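# Seat the arrow gear on the pin, aimed at the collar mark

## Task

Place the loose arrow-painted gear on the pin with its arrow face upward, pushed fully down, with the arrow aimed at the collar's mark; it must stay that way with the grippers let go, not merely held there by the robot.

## Robot and tools

ROBOT. Two Doosan M1013 arms, left_arm and right_arm, each carrying a Robotiq 140 mm two-finger gripper. The arm root links sit in the scene frame at left_arm (-0.048, +0.542, 0) m, quat_wxyz (+0.999, 0, 0, -0.038), and right_arm (-0.030, -0.550, 0) m, quat_wxyz (+0.999, 0, 0, -0.034).

FRAME. One scene frame for everything printed: origin on the table surface midway between the arms, +z up, +x out across the table, left_arm on the +y side. The names left and right do not refer to sides of any picture. In the gripper's own frame the fingers extend along +z and spread apart along y. end_effector_position is the spot between the pads when shut; fingertips stick out about 33 mm past it when closed and about 9 mm when fully open. Printed hand positions can be somewhat off, worse at long reach.

execute_actions. Argument actions is a list holding zero or one item; optional pictures (true/false) asks for camera images. Images come automatically only with an empty list.
- Empty list: no new command; returns the state and images.
- Action: {"rows": [...], "steps": n}, n from 7 to 15 (default 15), each step 1/30 s. 1 to 15 rows; row k is used on step k and the final row repeats for remaining steps.
- Wait: {"steps": n} alone, n up to 300; it returns once n steps have elapsed since the previous result, and your reply time is part of those steps.
A refused call sends nothing.

ROW LAYOUT. Every row has exactly 18 numbers, both arms always included. First 9 are left_arm, next 9 right_arm. Per arm: six absolute joint target angles in radians (waist, shoulder, elbow, forearm roll, wrist pitch, wrist roll), the same order as the Joint positions line, then gripper position, force_limit, speed, each a scale value in [-1, 1]. Joint numbers are targets, not offsets. Stated joint ranges: waist, shoulder, forearm roll, wrist pitch, wrist roll -6.283 to 6.283; elbow -2.792 to 2.792. A target more than 0.010 rad beyond a range end and also farther out than the current angle gets the call refused; real ends may differ by 0.010 rad, and a target past the real end is clipped there, reported as "joint sent to its limit" (possibly about a prior action). No such line does not prove more travel exists.

GRIPPER NUMBERS. position: +1 fully open (140 mm), about -0.8 pads touching, -1 keep closing until blocked. force_limit (parts up to 40 mm wide): about 14 N at -1, 60 N at 0, 107 N at +1. speed: gap change about 30 mm/s at -1, 140 at 0, 250 at +1. To leave a gripper alone, repeat its previous three numbers; a 0 is a real command. Fingertips travel about 24 mm away from the arm while closing, so keep that clearance over surfaces.

GRIP CHECK. Close with -1 and confirm object_status = 2. Codes: 0 moving, 1 blocked while opening, 2 blocked while closing, 3 reached target or pads met (thin items may still be held). Stopped fingers stay until the position number changes by 0.01 or more, or the object yields or goes; then they continue up to the requested value. While status is 2, a changed force_limit only applies with a new position, so to squeeze harder raise force_limit and swap -1 for -0.98 (or back). position_measured is in counts, nonlinear: 3 open, 230 pads together.

MOTION. Joint target rate caps: 2.09 rad/s waist and shoulder, 3.14 elbow, 3.93 the three wrist joints; 0.3 s to accelerate; joints of one arm are slowed to finish together. Each step the commanded target stays within a lead of the measured angle: 0.456 rad waist/shoulder, 0.683 elbow, 0.854 wrist joints. If targets would move the gripper over 70 mm from where it is, they are scaled back. "joint command not followed" means a clearance check altered or blocked joint targets on some steps; the rest of the row still ran. HELD flags steps where your row was partly or wholly not sent.

TIMING. The simulation runs while you think. Each action's result is captured 7 steps before it ends; those last steps run during your next reply, and the next action begins afterward. Arms keep chasing the last row until all are nearly still or a step is HELD; after that only a new action moves them farther. Fingers still in motion carry on.

RESULTS. The state line gives, per arm, end_effector_position (m), end_effector_quat_wxyz, linear (m/s) and angular (rad/s) velocity. Joint positions and Joint velocities list each arm's joints in column order. Flange force is the controller's estimate of outside force on the gripper, including held weight; noisy, worst after sudden stops; "no reading" means none available. MOTOR HOT warns of heating from holding loads; an OVER-TEMPERATURE FAULT brakes that arm until it cools.

FAULTS. Joint load limits (N m): waist 312, shoulder 312, elbow 147, forearm roll 41.4, wrist pitch 41.4, wrist roll 41.4, held weight included. Hitting one, or an outside force of 144 N on an arm, tool or held part, halts that arm for 10 s, drops the rest of the call, and lets it yield.

OTHER TOOLS. zoom_image: camera (cam_head_left, cam_head_right, cam_high, cam_low, cam_left_wrist, cam_right_wrist) and region [x0, y0, x1, y1] in that camera's pixels, origin top-left, at most 504 by 504; heads, high and low are 896x504, wrists 504x504 fisheye. read_manual(section="licences") only returns licence text. finished_scene(scene) ends and grades the current scene irreversibly; answering without any tool call ends everything.

AVOID. Knocking anything off the table, arms bumping or pressing each other, drops, slips, slams and forceful pushes. Loose objects may occasionally get nudged by outside disturbances; recheck before finishing. Release the gear and back away so it stays seated on its own.

Each tool is called as name([rows], argument=value, ...), one row to a line, values as JSON.

## Session

execute_actions(actions=[])

Scene clock: 0.00 s of 4200.00 s.
left_arm: end_effector_position=(+0.3078, -0.1451, +0.2705) position_measured=3 object_status=3 end_effector_quat_wxyz=(-0.016, +0.979, -0.200, -0.022) end_effector_velocity=(+0.000, +0.000, +0.001) end_effector_angular_velocity=(-0.001, -0.001, +0.000) | right_arm: end_effector_position=(+0.6196, -0.5937, +0.3212) position_measured=3 object_status=3 end_effector_quat_wxyz=(-0.000, +0.999, -0.034, +0.000) end_effector_velocity=(+0.000, +0.000, +0.000) end_effector_angular_velocity=(-0.000, -0.001, +0.001)
Joint positions: left_arm=[-1.055  0.405  1.382 -0.016  1.406  0.846] | right_arm=[-0.052  0.165  1.604  0.     1.372  1.518]
Joint velocities: left_arm=[ 0.    -0.001  0.     0.    -0.     0.   ] | right_arm=[ 0.001 -0.    -0.    -0.    -0.001  0.   ]
Flange force (N, the push that the arm receives, along the gripper's own x y z axes): no reading

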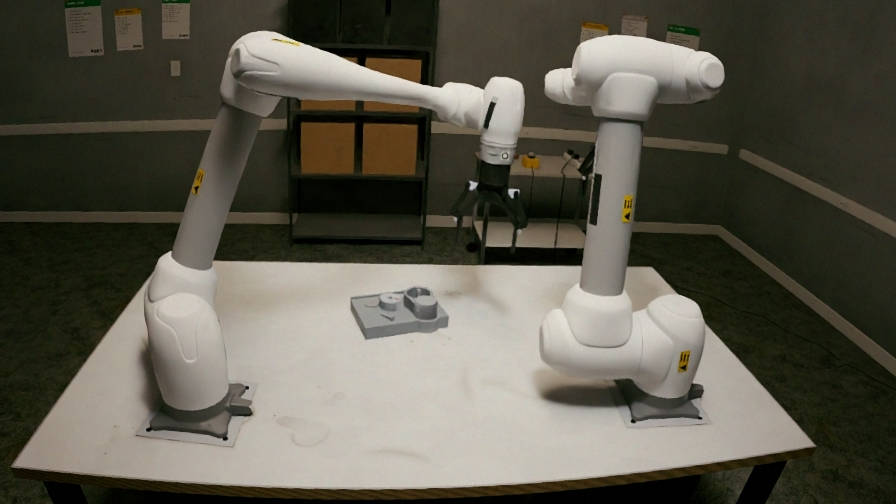

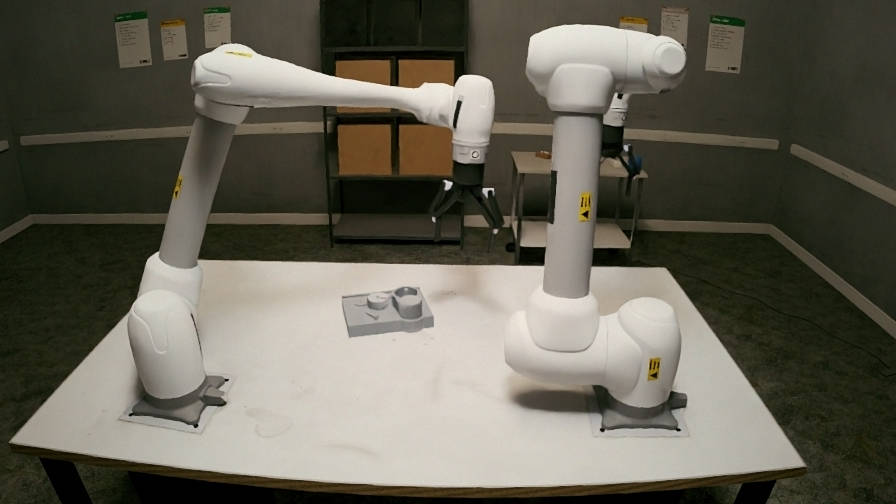

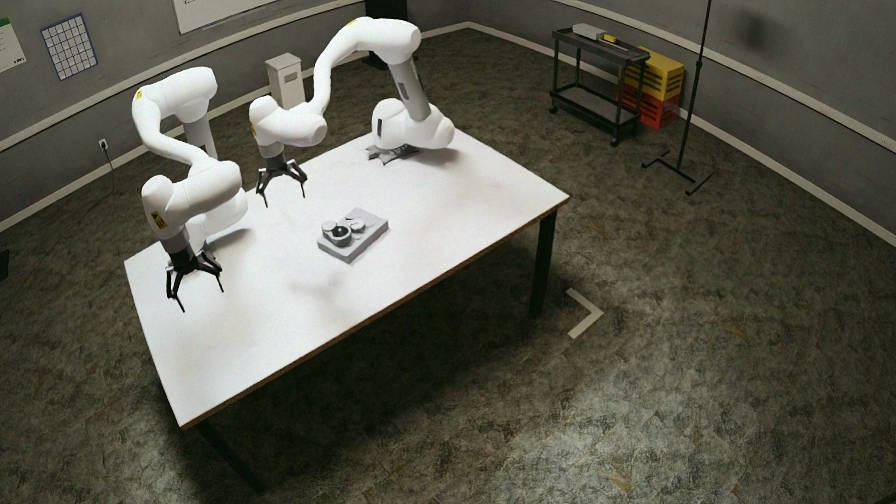

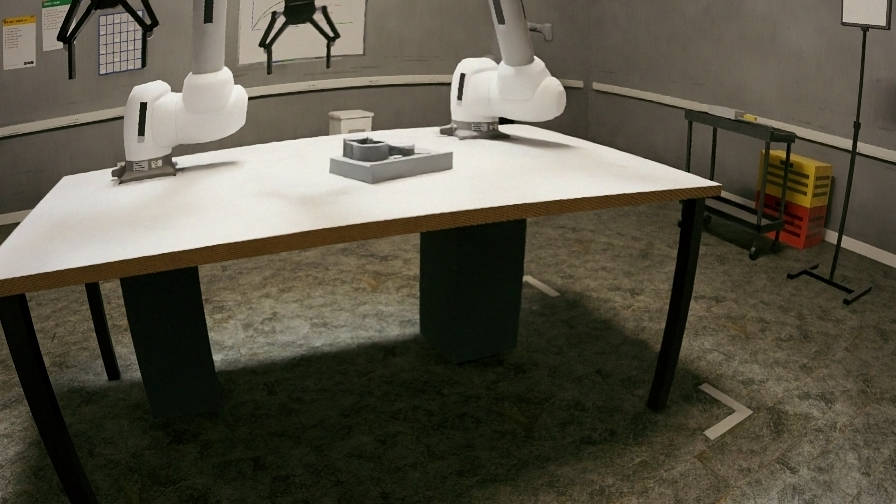

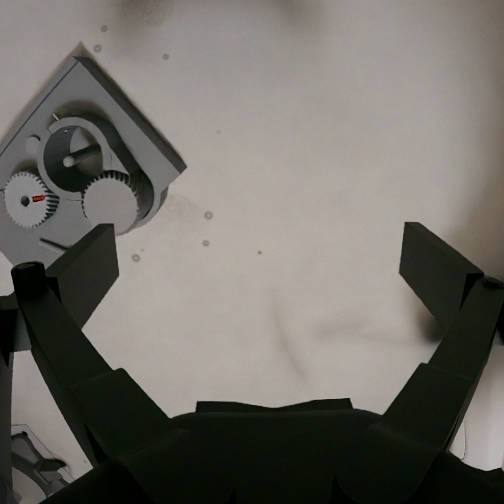

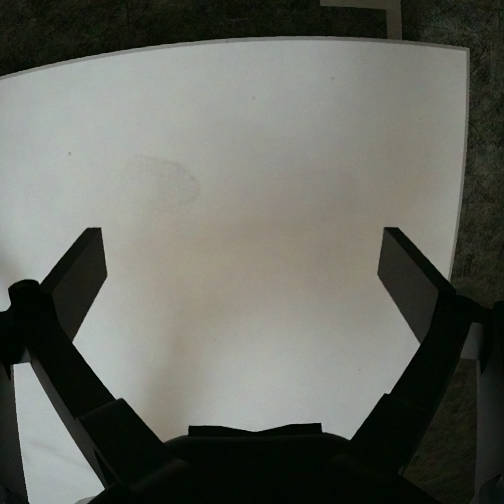

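zoom_image(camera="cam_left_wrist", region=[0, 40, 200, 280])

zoom_image(camera="cam_head_left", region=[340, 270, 460, 350])

zoom_image(camera="cam_low", region=[320, 120, 460, 195])

Region (0, 40, 200, 280) of cam_left_wrist's 504x504 image, scaled by 2.100, with more detail than that image has.

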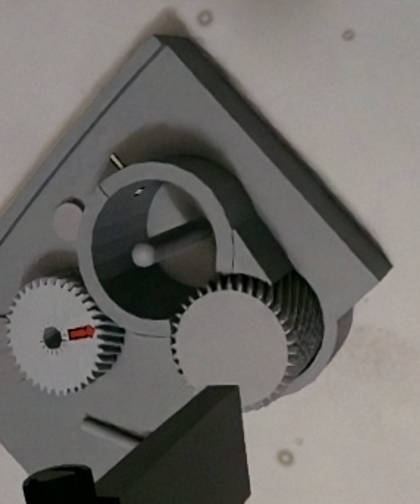

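Region (340, 270, 460, 350) of cam_head_left's 896x504 image, scaled by 4.200, with more detail than that image has.

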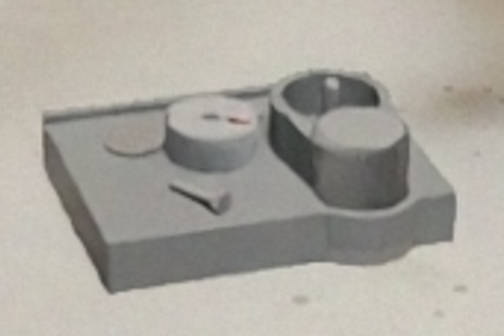

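Region (320, 120, 460, 195) of cam_low's 896x504 image, scaled by 3.600, with more detail than that image has; it fills the top 270 rows of this view, and the rest is white.

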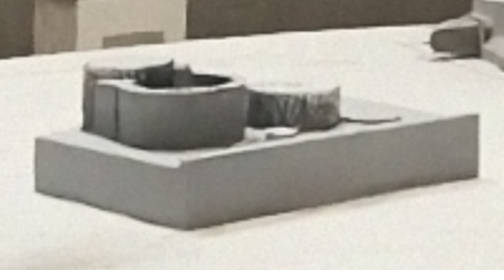

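execute_actions([
  {"rows":[[-0.7885,0.2118,1.7368,0,1.193,0.706,1,0,0,-0.052,0.165,1.604,0,1.372,1.518,1,0,0]]},
])

execute_actions([
  {"steps":30},
], pictures=true)

zoom_image(camera="cam_left_wrist", region=[120, 30, 420, 330])

Scene clock: 1.27 s of 4200.00 s.
left_arm: end_effector_position=(+0.3599, -0.0545, +0.2505) position_measured=3 object_status=3 end_effector_quat_wxyz=(-0.008, +0.993, -0.113, -0.013) end_effector_velocity=(+0.224, +0.485, -0.111) end_effector_angular_velocity=(-0.067, -0.098, +0.906) | right_arm: end_effector_position=(+0.6196, -0.5938, +0.3214) position_measured=3 object_status=3 end_effector_quat_wxyz=(+0.000, +0.999, -0.034, +0.000) end_effector_velocity=(+0.000, +0.001, +0.001) end_effector_angular_velocity=(+0.000, -0.002, +0.001)
Joint positions: left_arm=[-0.939  0.32   1.537 -0.009  1.313  0.785] | right_arm=[-0.052  0.165  1.604  0.     1.372  1.518]
Joint velocities: left_arm=[ 0.6   -0.434  0.797  0.039 -0.475 -0.313] | right_arm=[ 0.001 -0.001 -0.001  0.     0.    -0.   ]
Flange force (N, the push that the arm receives, along the gripper's own x y z axes): left_arm=[-0.4 8.7 2.6] | right_arm=[0.0 0.9 -2.3]
Steps of this call (steps 1 to 30: nothing new was sent; steps 31 to 38: the first 8 steps of this action). Readings (joint positions | what the end effector reports):
31: left_arm=[-1.055 0.405 1.382 -0.016 1.406 0.846] | right_arm=[-0.052 0.165 1.604 0.000 1.372 1.518] | left_arm position_measured=3 object_status=3 | right_arm position_measured=3 object_status=3
32: left_arm=[-1.051 0.402 1.387 -0.016 1.403 0.844] | right_arm=[-0.052 0.165 1.604 0.000 1.372 1.518] | left_arm position_measured=3 object_status=3 | right_arm position_measured=3 object_status=3
34: left_arm=[-1.022 0.381 1.426 -0.015 1.379 0.828] | right_arm=[-0.052 0.165 1.604 0.000 1.372 1.518] | left_arm position_measured=3 object_status=3 | right_arm position_measured=3 object_status=3
38: the state above

Scene clock: 2.27 s of 4200.00 s.
left_arm: end_effector_position=(+0.4003, +0.0701, +0.2199) position_measured=3 object_status=3 end_effector_quat_wxyz=(-0.000, +1.000, +0.000, +0.000) end_effector_velocity=(+0.000, +0.000, +0.002) end_effector_angular_velocity=(-0.001, -0.002, -0.001) | right_arm: end_effector_position=(+0.6196, -0.5938, +0.3215) position_measured=3 object_status=3 end_effector_quat_wxyz=(+0.000, +0.999, -0.034, +0.000) end_effector_velocity=(-0.001, -0.001, -0.001) end_effector_angular_velocity=(-0.000, +0.002, -0.001)
Joint positions: left_arm=[-0.788  0.212  1.737  0.     1.193  0.706] | right_arm=[-0.052  0.165  1.604 -0.     1.372  1.518]
Joint velocities: left_arm=[-0.    -0.002 -0.001  0.001  0.001  0.   ] | right_arm=[-0.001  0.     0.001 -0.001  0.001 -0.   ]
Flange force (N, the push that the arm receives, along the gripper's own x y z axes): left_arm=[-2.2 3.5 0.8] | right_arm=[-2.2 2.1 -1.5]
Kept back: nothing.
Steps of this call (steps 1 to 7: the last 7 steps of your previous action; steps 8 to 30: the robot went on to your last target). Readings (joint positions | what the end effector reports):
1: left_arm=[-0.918 0.306 1.564 -0.008 1.297 0.774] | right_arm=[-0.052 0.165 1.604 0.000 1.372 1.518] | left_arm position_measured=3 object_status=3 | right_arm position_measured=3 object_status=3
2: left_arm=[-0.898 0.291 1.591 -0.007 1.280 0.763] | right_arm=[-0.052 0.165 1.604 0.000 1.372 1.518] | left_arm position_measured=3 object_status=3 | right_arm position_measured=3 object_status=3
4: left_arm=[-0.857 0.261 1.645 -0.004 1.248 0.742] | right_arm=[-0.052 0.165 1.604 0.000 1.372 1.518] | left_arm position_measured=3 object_status=3 | right_arm position_measured=3 object_status=3
8: left_arm=[-0.792 0.214 1.732 -0.000 1.196 0.708] | right_arm=[-0.052 0.165 1.604 0.000 1.372 1.518] | left_arm position_measured=3 object_status=3 | right_arm position_measured=3 object_status=3
30: the state above
All arms were judged still, so your last target was given up. Only a new action makes them travel on or press farther. Fingers that are still opening or closing keep moving.

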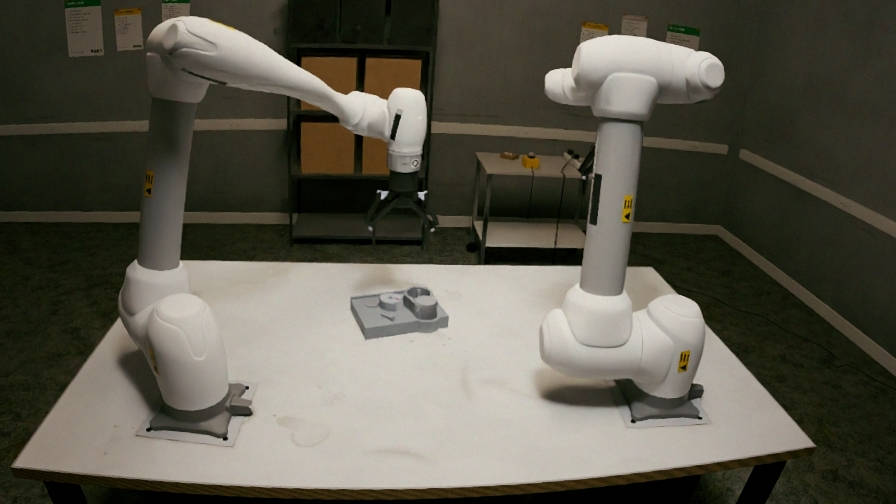

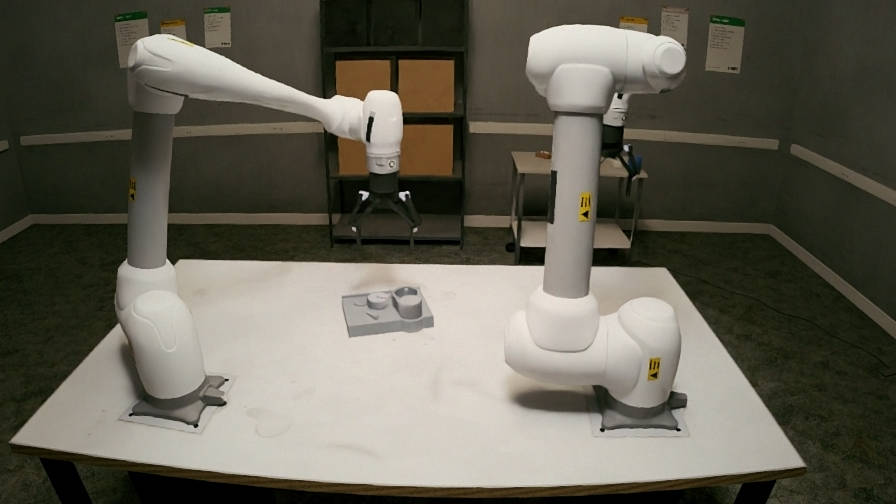

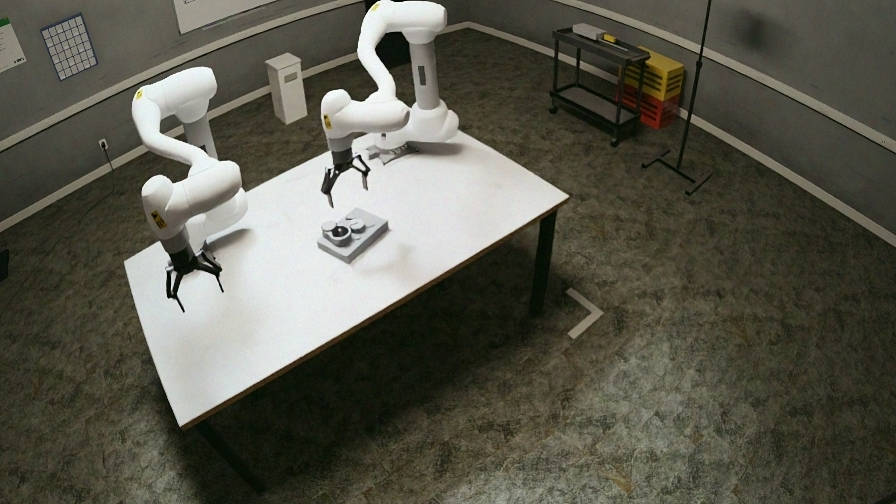

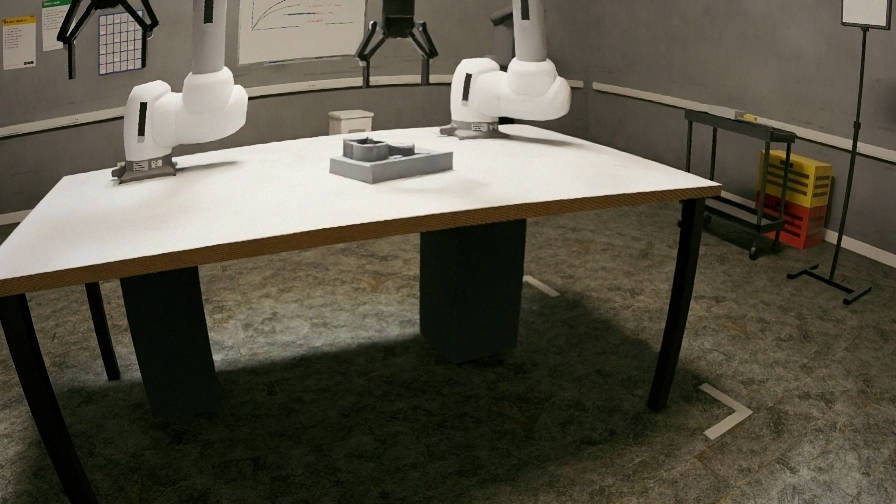

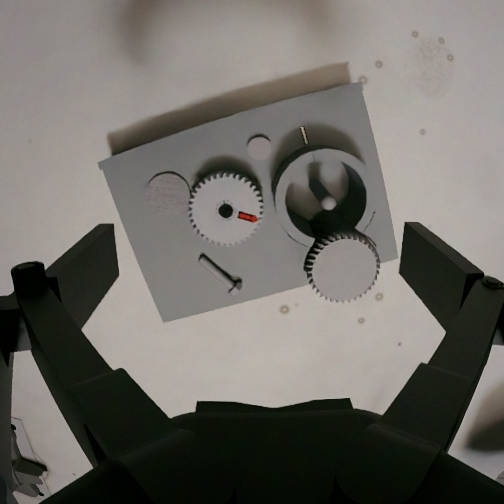

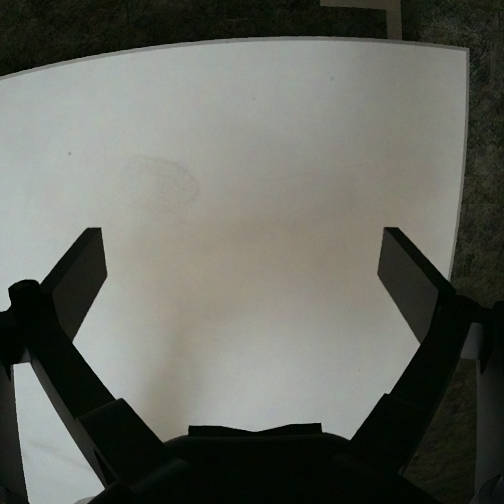

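Region (120, 30, 420, 330) of cam_left_wrist's 504x504 image, scaled by 1.680, with more detail than that image has.

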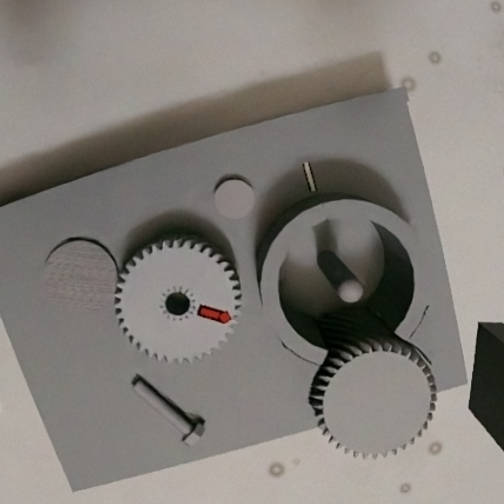

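zoom_image(camera="cam_left_wrist", region=[265, 115, 405, 275])

zoom_image(camera="cam_high", region=[310, 205, 390, 270])

Region (265, 115, 405, 275) of cam_left_wrist's 504x504 image, scaled by 3.150, with more detail than that image has; it fills the left 441 columns of this view, and the rest is white.

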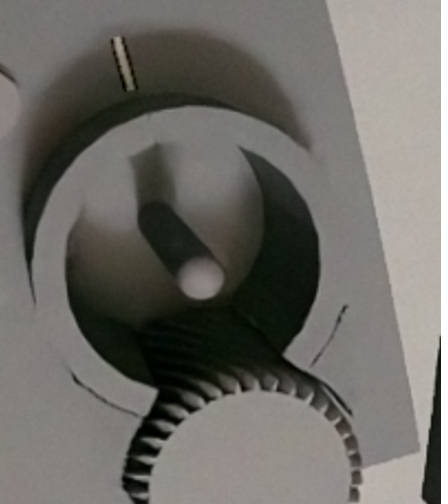

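Region (310, 205, 390, 270) of cam_high's 896x504 image, scaled by 6.300, with more detail than that image has; it fills the top 410 rows of this view, and the rest is white.

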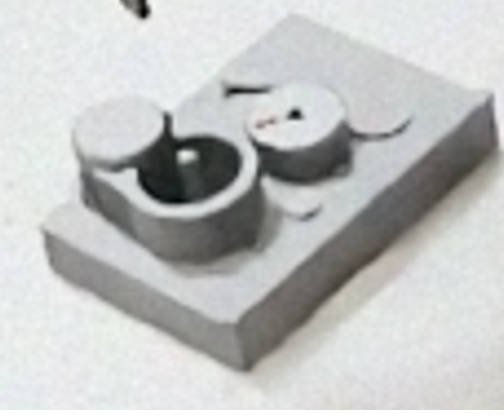

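execute_actions([
  {"rows":[[-0.915,-0.2225,2.307,0,0.5335,-1.571,1,0,0,-0.052,0.165,1.604,0,1.372,1.518,1,0,0]]},
])

execute_actions([
  {"steps":40},
], pictures=true)

zoom_image(camera="cam_left_wrist", region=[190, 170, 430, 350])

Scene clock: 3.53 s of 4200.00 s.
left_arm: end_effector_position=(+0.3493, +0.0860, +0.2134) position_measured=3 object_status=3 end_effector_quat_wxyz=(+0.085, +0.985, +0.146, +0.048) end_effector_velocity=(-0.324, +0.126, -0.050) end_effector_angular_velocity=(-1.271, -0.357, +2.217) | right_arm: end_effector_position=(+0.6196, -0.5938, +0.3215) position_measured=3 object_status=3 end_effector_quat_wxyz=(+0.000, +0.999, -0.034, +0.000) end_effector_velocity=(-0.000, -0.000, -0.000) end_effector_angular_velocity=(-0.000, -0.000, -0.001)
Joint positions: left_arm=[-0.836  0.049  1.95   0.     0.947  0.365] | right_arm=[-0.052  0.165  1.604 -0.     1.372  1.518]
Joint velocities: left_arm=[-0.297 -1.024  1.339  0.001 -1.538 -2.563] | right_arm=[-0.001  0.     0.001 -0.    -0.001 -0.   ]
Flange force (N, the push that the arm receives, along the gripper's own x y z axes): left_arm=[-2.5 2.4 2.1] | right_arm=[-1.6 2.2 -2.0]
Steps of this call (steps 1 to 30: nothing new was sent; steps 31 to 38: the first 8 steps of this action). Readings (joint positions | what the end effector reports):
31: left_arm=[-0.789 0.212 1.737 0.000 1.193 0.706] | right_arm=[-0.052 0.165 1.604 -0.000 1.372 1.518] | left_arm position_measured=3 object_status=3 | right_arm position_measured=3 object_status=3
32: left_arm=[-0.790 0.208 1.742 0.000 1.187 0.699] | right_arm=[-0.052 0.165 1.604 -0.000 1.372 1.518] | left_arm position_measured=3 object_status=3 | right_arm position_measured=3 object_status=3
34: left_arm=[-0.798 0.180 1.779 0.000 1.144 0.643] | right_arm=[-0.052 0.165 1.604 -0.000 1.372 1.518] | left_arm position_measured=3 object_status=3 | right_arm position_measured=3 object_status=3
38: the state above

Scene clock: 4.87 s of 4200.00 s.
left_arm: end_effector_position=(+0.2640, +0.1291, +0.1945) position_measured=3 object_status=3 end_effector_quat_wxyz=(+0.228, +0.459, +0.850, -0.123) end_effector_velocity=(-0.000, -0.001, +0.000) end_effector_angular_velocity=(-0.000, +0.001, -0.001) | right_arm: end_effector_position=(+0.6196, -0.5938, +0.3215) position_measured=3 object_status=3 end_effector_quat_wxyz=(+0.000, +0.999, -0.034, +0.000) end_effector_velocity=(+0.000, +0.000, +0.001) end_effector_angular_velocity=(+0.000, -0.001, +0.000)
Joint positions: left_arm=[-0.915 -0.222  2.307  0.     0.533 -1.571] | right_arm=[-0.052  0.165  1.604  0.     1.372  1.518]
Joint velocities: left_arm=[-0.001  0.001 -0.001 -0.001  0.     0.   ] | right_arm=[ 0.    -0.    -0.001  0.     0.001 -0.   ]
Flange force (N, the push that the arm receives, along the gripper's own x y z axes): left_arm=[-1.9 -7.4 6.1] | right_arm=[-1.0 1.5 -3.3]
Kept back: nothing.
Steps of this call (steps 1 to 7: the last 7 steps of your previous action; steps 8 to 40: the robot went on to your last target). Readings (joint positions | what the end effector reports):
1: left_arm=[-0.845 0.016 1.994 0.000 0.896 0.276] | right_arm=[-0.052 0.165 1.604 -0.000 1.372 1.518] | left_arm position_measured=3 object_status=3 | right_arm position_measured=3 object_status=3
2: left_arm=[-0.855 -0.016 2.035 0.000 0.848 0.181] | right_arm=[-0.052 0.165 1.604 -0.000 1.372 1.518] | left_arm position_measured=3 object_status=3 | right_arm position_measured=3 object_status=3
4: left_arm=[-0.872 -0.074 2.112 0.000 0.760 -0.031] | right_arm=[-0.052 0.165 1.604 -0.000 1.372 1.518] | left_arm position_measured=3 object_status=3 | right_arm position_measured=3 object_status=3
8: left_arm=[-0.897 -0.161 2.227 0.000 0.626 -0.527] | right_arm=[-0.052 0.165 1.604 -0.000 1.372 1.518] | left_arm position_measured=3 object_status=3 | right_arm position_measured=3 object_status=3
40: the state above

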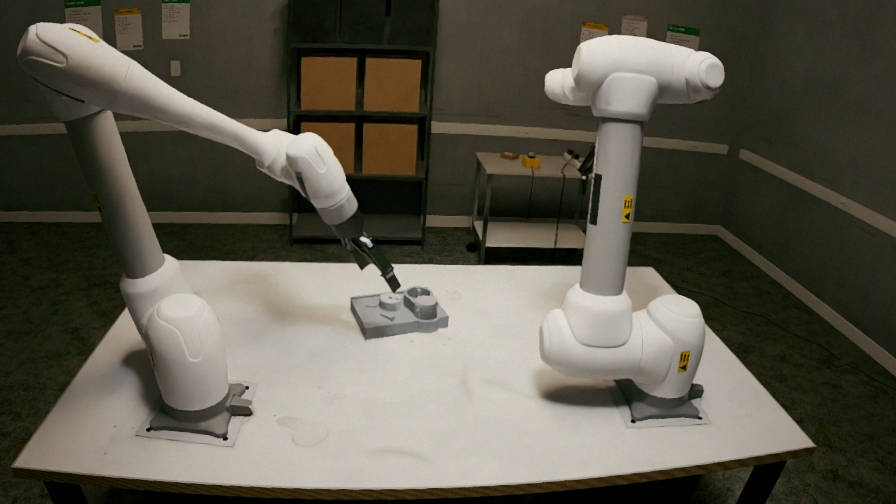

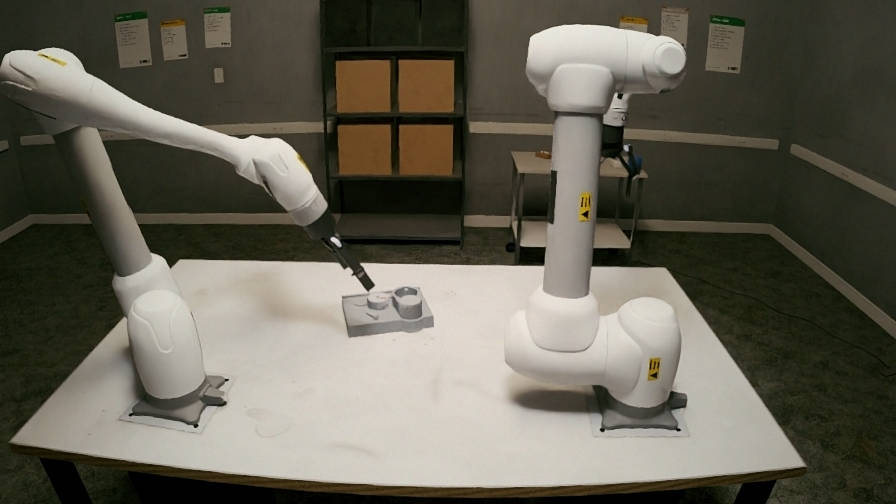

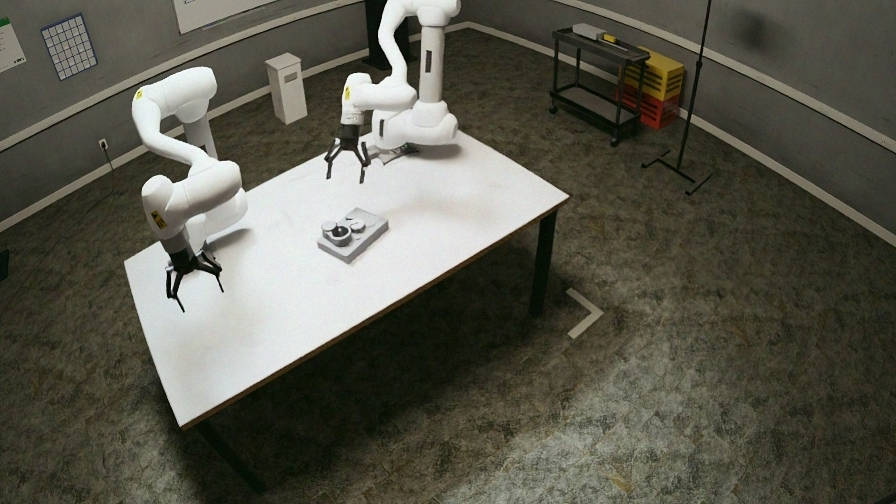

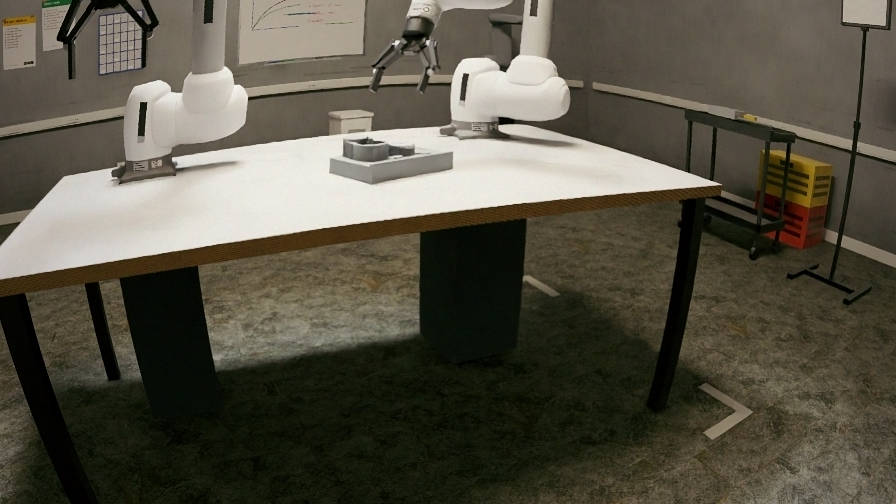

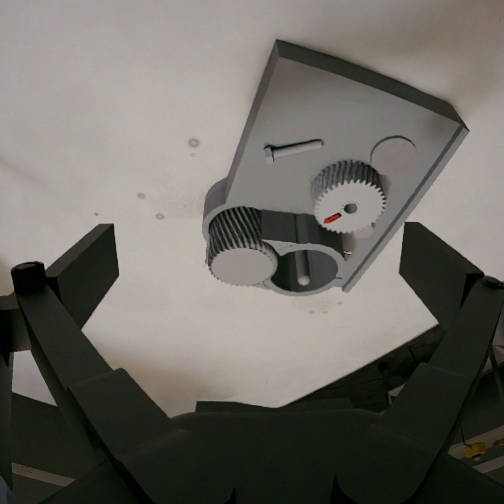

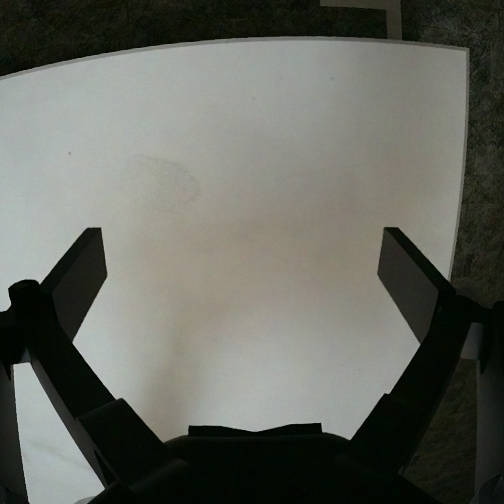

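Region (190, 170, 430, 350) of cam_left_wrist's 504x504 image, scaled by 2.100, with more detail than that image has; it fills the top 378 rows of this view, and the rest is white.

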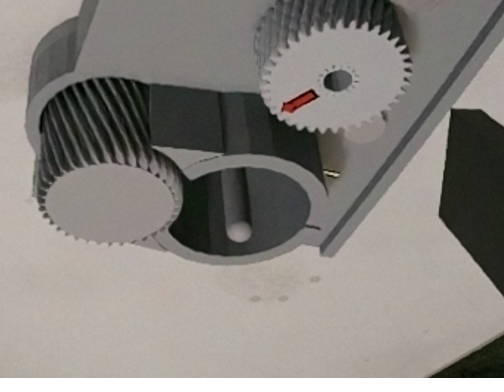

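zoom_image(camera="cam_left_wrist", region=[195, 190, 295, 295])

zoom_image(camera="cam_left_wrist", region=[280, 150, 400, 300])

Region (195, 190, 295, 295) of cam_left_wrist's 504x504 image, scaled by 4.800, with more detail than that image has; it fills the left 480 columns of this view, and the rest is white.

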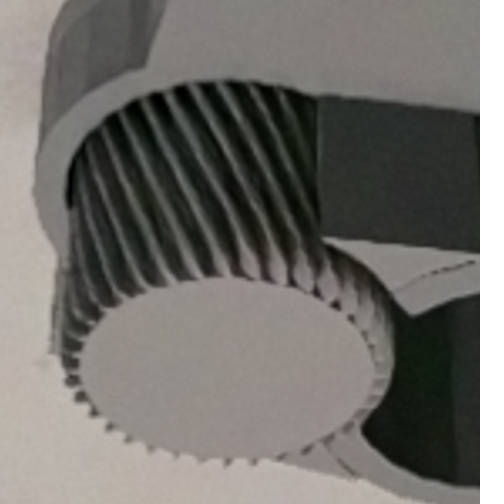

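Region (280, 150, 400, 300) of cam_left_wrist's 504x504 image, scaled by 3.360, with more detail than that image has; it fills the left 403 columns of this view, and the rest is white.

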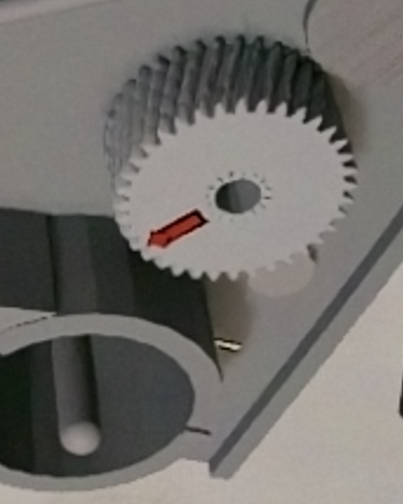

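execute_actions([
  {"rows":[[-0.9368,0.305,1.8036,0,1.033,0.278,0.2,-0.5,0,-0.052,0.165,1.604,0,1.372,1.518,1,0,0]]},
])

execute_actions([
  {"steps":40},
], pictures=true)

Scene clock: 5.97 s of 4200.00 s.
left_arm: end_effector_position=(+0.2920, +0.0780, +0.1879) position_measured=52 object_status=0 end_effector_quat_wxyz=(+0.164, +0.609, +0.774, -0.057) end_effector_velocity=(+0.161, -0.301, -0.168) end_effector_angular_velocity=(+1.464, -0.027, -2.289) | right_arm: end_effector_position=(+0.6196, -0.5938, +0.3215) position_measured=3 object_status=3 end_effector_quat_wxyz=(+0.000, +0.999, -0.034, +0.000) end_effector_velocity=(+0.000, +0.001, +0.000) end_effector_angular_velocity=(+0.000, -0.001, +0.001)
Joint positions: left_arm=[-0.923 -0.045  2.123  0.     0.715 -1.237] | right_arm=[-0.052  0.165  1.604 -0.     1.372  1.518]
Joint velocities: left_arm=[-0.049  1.218 -1.088  0.001  1.087  2.384] | right_arm=[ 0.001 -0.    -0.001  0.     0.     0.   ]
Flange force (N, the push that the arm receives, along the gripper's own x y z axes): left_arm=[-5.9 -7.7 6.3] | right_arm=[-2.3 0.3 -1.4]
Steps of this call (steps 1 to 15: the robot went on to your last target; steps 16 to 25: nothing new was sent; steps 26 to 33: the first 8 steps of this action). Readings (joint positions | what the end effector reports):
26: left_arm=[-0.915 -0.222 2.307 0.000 0.533 -1.571] | right_arm=[-0.052 0.165 1.604 -0.000 1.372 1.518] | left_arm position_measured=3 object_status=0 | right_arm position_measured=3 object_status=3
27: left_arm=[-0.915 -0.219 2.304 0.000 0.537 -1.564] | right_arm=[-0.052 0.165 1.604 -0.000 1.372 1.518] | left_arm position_measured=6 object_status=0 | right_arm position_measured=3 object_status=3
29: left_arm=[-0.916 -0.189 2.270 0.000 0.570 -1.508] | right_arm=[-0.052 0.165 1.604 -0.000 1.372 1.518] | left_arm position_measured=21 object_status=0 | right_arm position_measured=3 object_status=3
33: the state above

Scene clock: 7.30 s of 4200.00 s.
left_arm: end_effector_position=(+0.3343, -0.0048, +0.1250) position_measured=104 object_status=3 end_effector_quat_wxyz=(-0.000, +0.990, +0.139, +0.000) end_effector_velocity=(-0.000, -0.000, -0.001) end_effector_angular_velocity=(+0.001, +0.001, -0.000) | right_arm: end_effector_position=(+0.6196, -0.5938, +0.3215) position_measured=3 object_status=3 end_effector_quat_wxyz=(+0.000, +0.999, -0.034, +0.000) end_effector_velocity=(+0.001, -0.000, +0.000) end_effector_angular_velocity=(-0.000, -0.002, +0.000)
Joint positions: left_arm=[-0.937  0.305  1.804  0.     1.033  0.278] | right_arm=[-0.052  0.165  1.604 -0.     1.372  1.518]
Joint velocities: left_arm=[-0.001  0.002  0.    -0.     0.     0.   ] | right_arm=[ 0.     0.001 -0.002 -0.    -0.002 -0.   ]
Flange force (N, the push that the arm receives, along the gripper's own x y z axes): left_arm=[-3.7 3.9 2.8] | right_arm=[-0.5 3.3 -2.6]
Kept back: nothing.
Steps of this call (steps 1 to 7: the last 7 steps of your previous action; steps 8 to 40: the robot went on to your last target). Readings (joint positions | what the end effector reports):
1: left_arm=[-0.925 -0.005 2.087 0.000 0.751 -1.154] | right_arm=[-0.052 0.165 1.604 -0.000 1.372 1.518] | left_arm position_measured=59 object_status=0 | right_arm position_measured=3 object_status=3
2: left_arm=[-0.926 0.032 2.053 0.000 0.785 -1.066] | right_arm=[-0.052 0.165 1.604 -0.000 1.372 1.518] | left_arm position_measured=67 object_status=0 | right_arm position_measured=3 object_status=3
4: left_arm=[-0.929 0.103 1.988 0.000 0.850 -0.868] | right_arm=[-0.052 0.165 1.604 -0.000 1.372 1.518] | left_arm position_measured=82 object_status=0 | right_arm position_measured=3 object_status=3
8: left_arm=[-0.933 0.217 1.884 0.000 0.953 -0.386] | right_arm=[-0.052 0.165 1.604 -0.000 1.372 1.518] | left_arm position_measured=104 object_status=0 | right_arm position_measured=3 object_status=3
40: the state above

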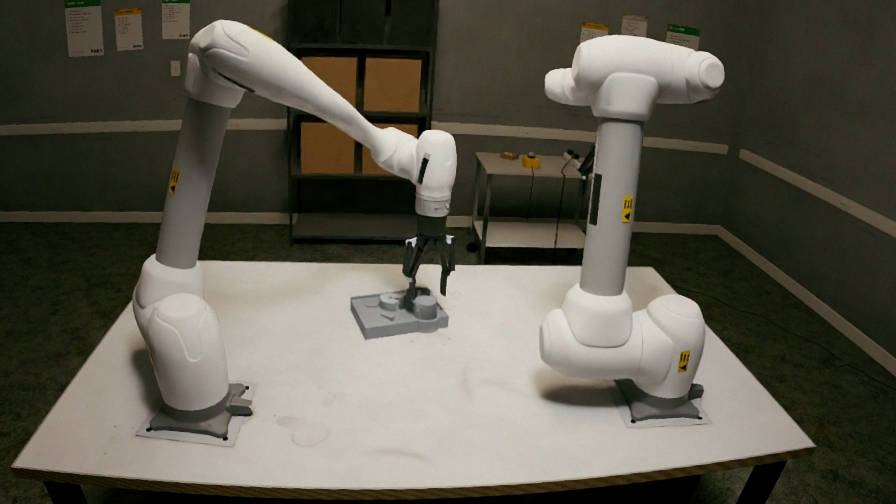

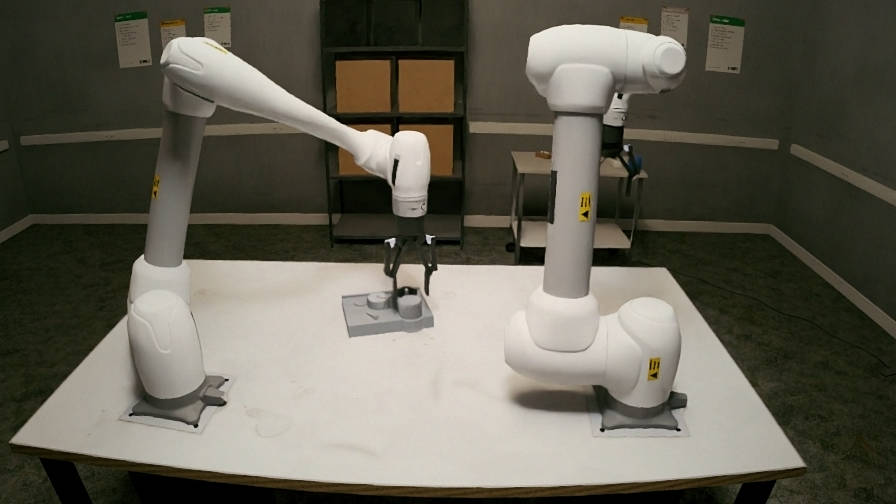

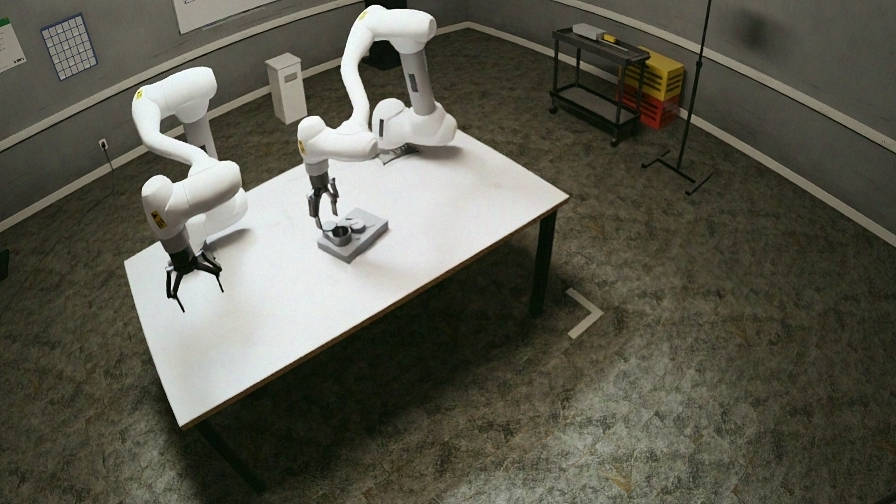

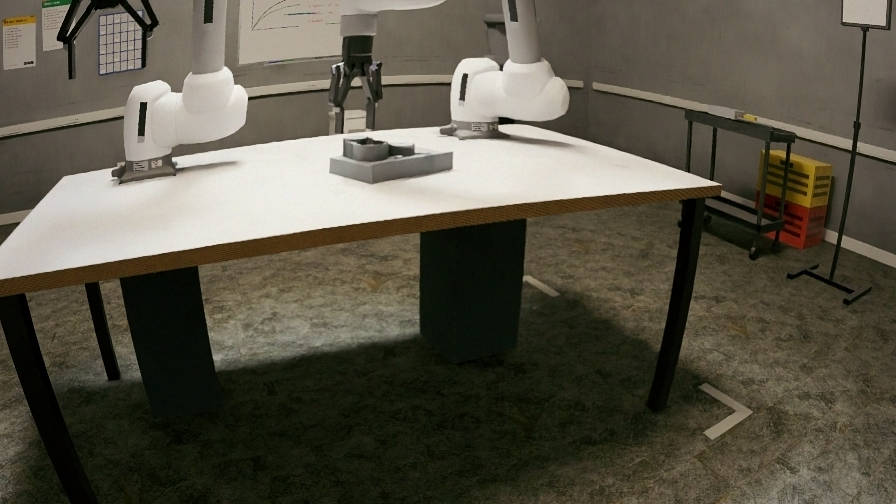

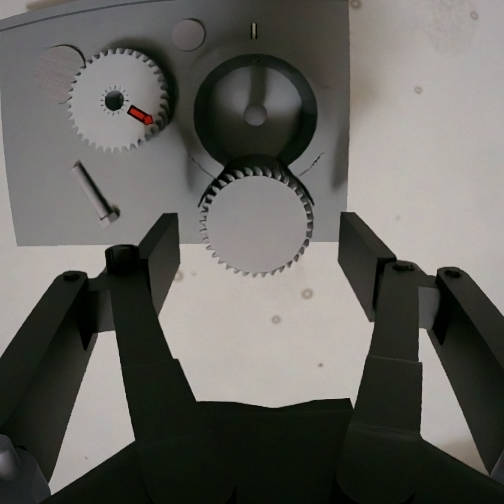

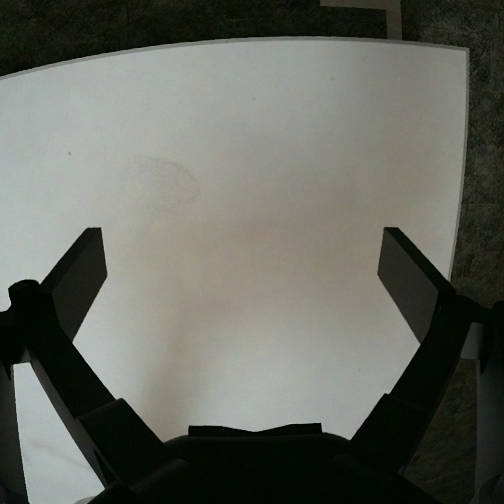

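zoom_image(camera="cam_left_wrist", region=[170, 10, 350, 230])

Region (170, 10, 350, 230) of cam_left_wrist's 504x504 image, scaled by 2.291, with more detail than that image has; it fills the left 412 columns of this view, and the rest is white.

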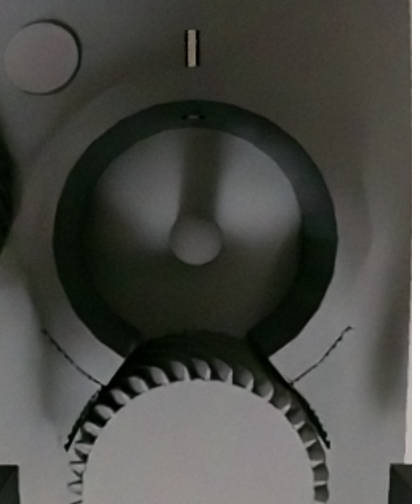

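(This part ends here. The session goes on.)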